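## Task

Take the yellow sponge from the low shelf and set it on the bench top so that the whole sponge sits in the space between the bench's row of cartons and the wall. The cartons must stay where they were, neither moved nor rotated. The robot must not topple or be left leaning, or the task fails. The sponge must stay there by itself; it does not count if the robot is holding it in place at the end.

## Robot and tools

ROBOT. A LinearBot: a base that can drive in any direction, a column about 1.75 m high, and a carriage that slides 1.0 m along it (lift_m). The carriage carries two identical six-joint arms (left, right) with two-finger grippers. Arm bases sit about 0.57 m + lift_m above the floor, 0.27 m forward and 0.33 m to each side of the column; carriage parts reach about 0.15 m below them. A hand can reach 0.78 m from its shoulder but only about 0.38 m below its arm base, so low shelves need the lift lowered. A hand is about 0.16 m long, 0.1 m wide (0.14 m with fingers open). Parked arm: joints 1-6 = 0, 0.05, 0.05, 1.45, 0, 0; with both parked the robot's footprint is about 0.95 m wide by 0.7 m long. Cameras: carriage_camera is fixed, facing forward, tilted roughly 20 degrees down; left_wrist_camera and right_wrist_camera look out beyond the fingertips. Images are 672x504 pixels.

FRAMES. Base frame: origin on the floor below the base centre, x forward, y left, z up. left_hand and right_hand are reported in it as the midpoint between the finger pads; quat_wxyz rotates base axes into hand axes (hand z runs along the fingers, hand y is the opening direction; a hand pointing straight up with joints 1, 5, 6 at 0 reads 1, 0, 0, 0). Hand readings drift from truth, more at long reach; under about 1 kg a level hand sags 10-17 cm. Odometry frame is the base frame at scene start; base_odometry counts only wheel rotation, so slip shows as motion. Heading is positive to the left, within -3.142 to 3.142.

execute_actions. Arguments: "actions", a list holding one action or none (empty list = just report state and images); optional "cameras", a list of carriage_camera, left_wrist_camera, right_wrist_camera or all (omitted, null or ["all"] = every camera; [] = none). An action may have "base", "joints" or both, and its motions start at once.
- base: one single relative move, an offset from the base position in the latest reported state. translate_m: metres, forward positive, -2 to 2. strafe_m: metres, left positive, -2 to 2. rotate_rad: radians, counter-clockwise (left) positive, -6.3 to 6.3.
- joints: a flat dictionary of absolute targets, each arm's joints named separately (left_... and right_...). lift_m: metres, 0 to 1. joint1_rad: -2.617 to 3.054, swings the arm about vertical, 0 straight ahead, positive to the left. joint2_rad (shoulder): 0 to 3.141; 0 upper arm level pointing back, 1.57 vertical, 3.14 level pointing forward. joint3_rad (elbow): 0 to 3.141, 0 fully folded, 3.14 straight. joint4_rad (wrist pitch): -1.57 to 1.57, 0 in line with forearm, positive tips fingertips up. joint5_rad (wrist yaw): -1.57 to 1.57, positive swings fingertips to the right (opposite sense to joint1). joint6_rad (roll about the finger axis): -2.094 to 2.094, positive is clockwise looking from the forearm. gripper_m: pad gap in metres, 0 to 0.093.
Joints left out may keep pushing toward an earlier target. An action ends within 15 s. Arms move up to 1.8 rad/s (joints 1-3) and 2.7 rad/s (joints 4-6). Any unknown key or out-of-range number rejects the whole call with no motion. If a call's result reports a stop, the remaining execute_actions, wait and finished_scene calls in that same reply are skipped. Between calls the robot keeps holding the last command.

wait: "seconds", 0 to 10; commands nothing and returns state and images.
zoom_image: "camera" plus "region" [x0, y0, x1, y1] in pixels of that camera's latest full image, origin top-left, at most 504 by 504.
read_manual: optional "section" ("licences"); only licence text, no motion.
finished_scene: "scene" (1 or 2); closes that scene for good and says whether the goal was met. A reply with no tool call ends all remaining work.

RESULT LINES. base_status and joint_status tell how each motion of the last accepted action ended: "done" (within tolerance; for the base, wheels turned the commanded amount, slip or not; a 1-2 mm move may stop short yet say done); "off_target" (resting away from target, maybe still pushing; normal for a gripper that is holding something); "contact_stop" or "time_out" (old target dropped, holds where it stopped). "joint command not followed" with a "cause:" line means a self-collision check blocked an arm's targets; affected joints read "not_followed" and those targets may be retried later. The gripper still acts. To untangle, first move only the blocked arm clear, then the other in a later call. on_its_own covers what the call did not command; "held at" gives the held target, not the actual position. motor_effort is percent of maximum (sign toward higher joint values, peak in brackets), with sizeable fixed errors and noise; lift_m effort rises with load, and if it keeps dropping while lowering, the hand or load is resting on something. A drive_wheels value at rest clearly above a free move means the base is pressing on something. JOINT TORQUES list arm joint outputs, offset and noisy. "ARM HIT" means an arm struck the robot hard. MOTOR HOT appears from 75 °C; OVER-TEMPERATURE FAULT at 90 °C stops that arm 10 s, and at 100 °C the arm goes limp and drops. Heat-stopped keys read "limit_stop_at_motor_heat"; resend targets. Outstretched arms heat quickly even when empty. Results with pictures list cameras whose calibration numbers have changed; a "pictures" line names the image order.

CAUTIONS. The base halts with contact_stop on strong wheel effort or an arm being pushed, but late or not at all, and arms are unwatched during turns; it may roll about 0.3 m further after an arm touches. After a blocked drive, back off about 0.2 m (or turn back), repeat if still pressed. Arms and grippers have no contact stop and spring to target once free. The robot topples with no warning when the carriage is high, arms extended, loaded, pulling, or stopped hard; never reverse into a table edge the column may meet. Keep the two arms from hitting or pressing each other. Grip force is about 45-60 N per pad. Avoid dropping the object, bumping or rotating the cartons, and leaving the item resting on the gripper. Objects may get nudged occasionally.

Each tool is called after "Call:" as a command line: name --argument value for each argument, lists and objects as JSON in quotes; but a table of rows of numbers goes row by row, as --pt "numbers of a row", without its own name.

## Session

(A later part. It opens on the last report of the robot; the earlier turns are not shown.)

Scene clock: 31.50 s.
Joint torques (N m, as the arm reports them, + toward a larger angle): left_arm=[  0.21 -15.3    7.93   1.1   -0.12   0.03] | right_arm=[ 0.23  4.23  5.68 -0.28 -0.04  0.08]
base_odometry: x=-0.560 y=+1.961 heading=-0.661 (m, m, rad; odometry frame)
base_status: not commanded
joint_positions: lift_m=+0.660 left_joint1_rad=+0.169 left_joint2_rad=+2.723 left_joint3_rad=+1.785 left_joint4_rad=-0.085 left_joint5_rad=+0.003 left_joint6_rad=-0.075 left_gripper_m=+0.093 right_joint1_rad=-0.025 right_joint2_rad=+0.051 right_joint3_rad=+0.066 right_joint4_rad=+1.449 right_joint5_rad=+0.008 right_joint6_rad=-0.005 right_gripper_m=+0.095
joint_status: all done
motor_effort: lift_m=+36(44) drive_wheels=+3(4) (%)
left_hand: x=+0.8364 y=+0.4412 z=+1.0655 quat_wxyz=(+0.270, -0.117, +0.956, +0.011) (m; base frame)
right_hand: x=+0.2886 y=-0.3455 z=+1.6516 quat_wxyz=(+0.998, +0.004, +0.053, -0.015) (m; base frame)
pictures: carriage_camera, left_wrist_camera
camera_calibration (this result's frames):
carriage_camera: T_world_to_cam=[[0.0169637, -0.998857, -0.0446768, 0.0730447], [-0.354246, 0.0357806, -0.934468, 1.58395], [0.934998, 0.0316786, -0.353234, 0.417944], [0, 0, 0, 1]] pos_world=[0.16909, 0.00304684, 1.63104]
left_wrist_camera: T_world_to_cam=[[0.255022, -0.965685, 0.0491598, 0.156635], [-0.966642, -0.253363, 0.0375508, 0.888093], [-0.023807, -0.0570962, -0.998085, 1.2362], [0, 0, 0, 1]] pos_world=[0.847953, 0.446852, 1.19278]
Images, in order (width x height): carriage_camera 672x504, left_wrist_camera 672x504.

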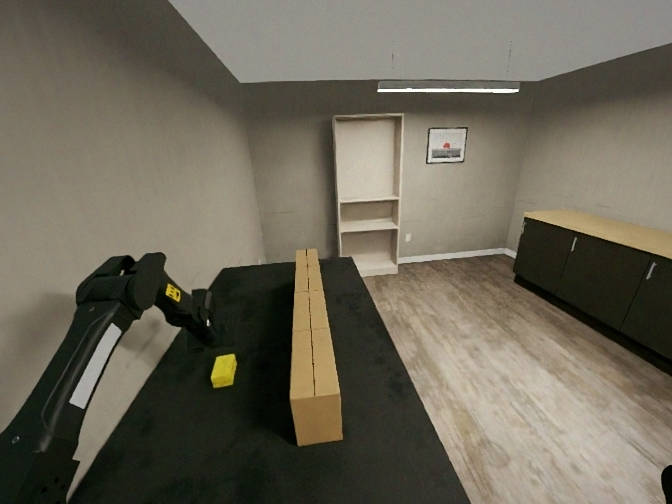

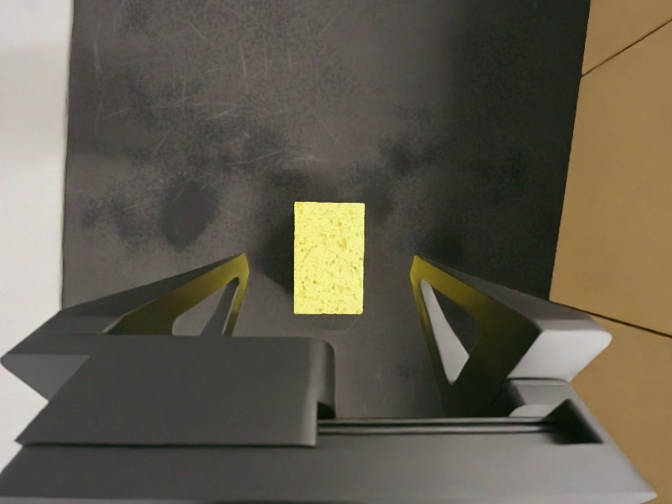

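The sponge rests on the bench between the cartons and the wall. The cartons are still in line and the robot is upright.

Call:
finished_scene --scene 2

The scene is finished: the task was done.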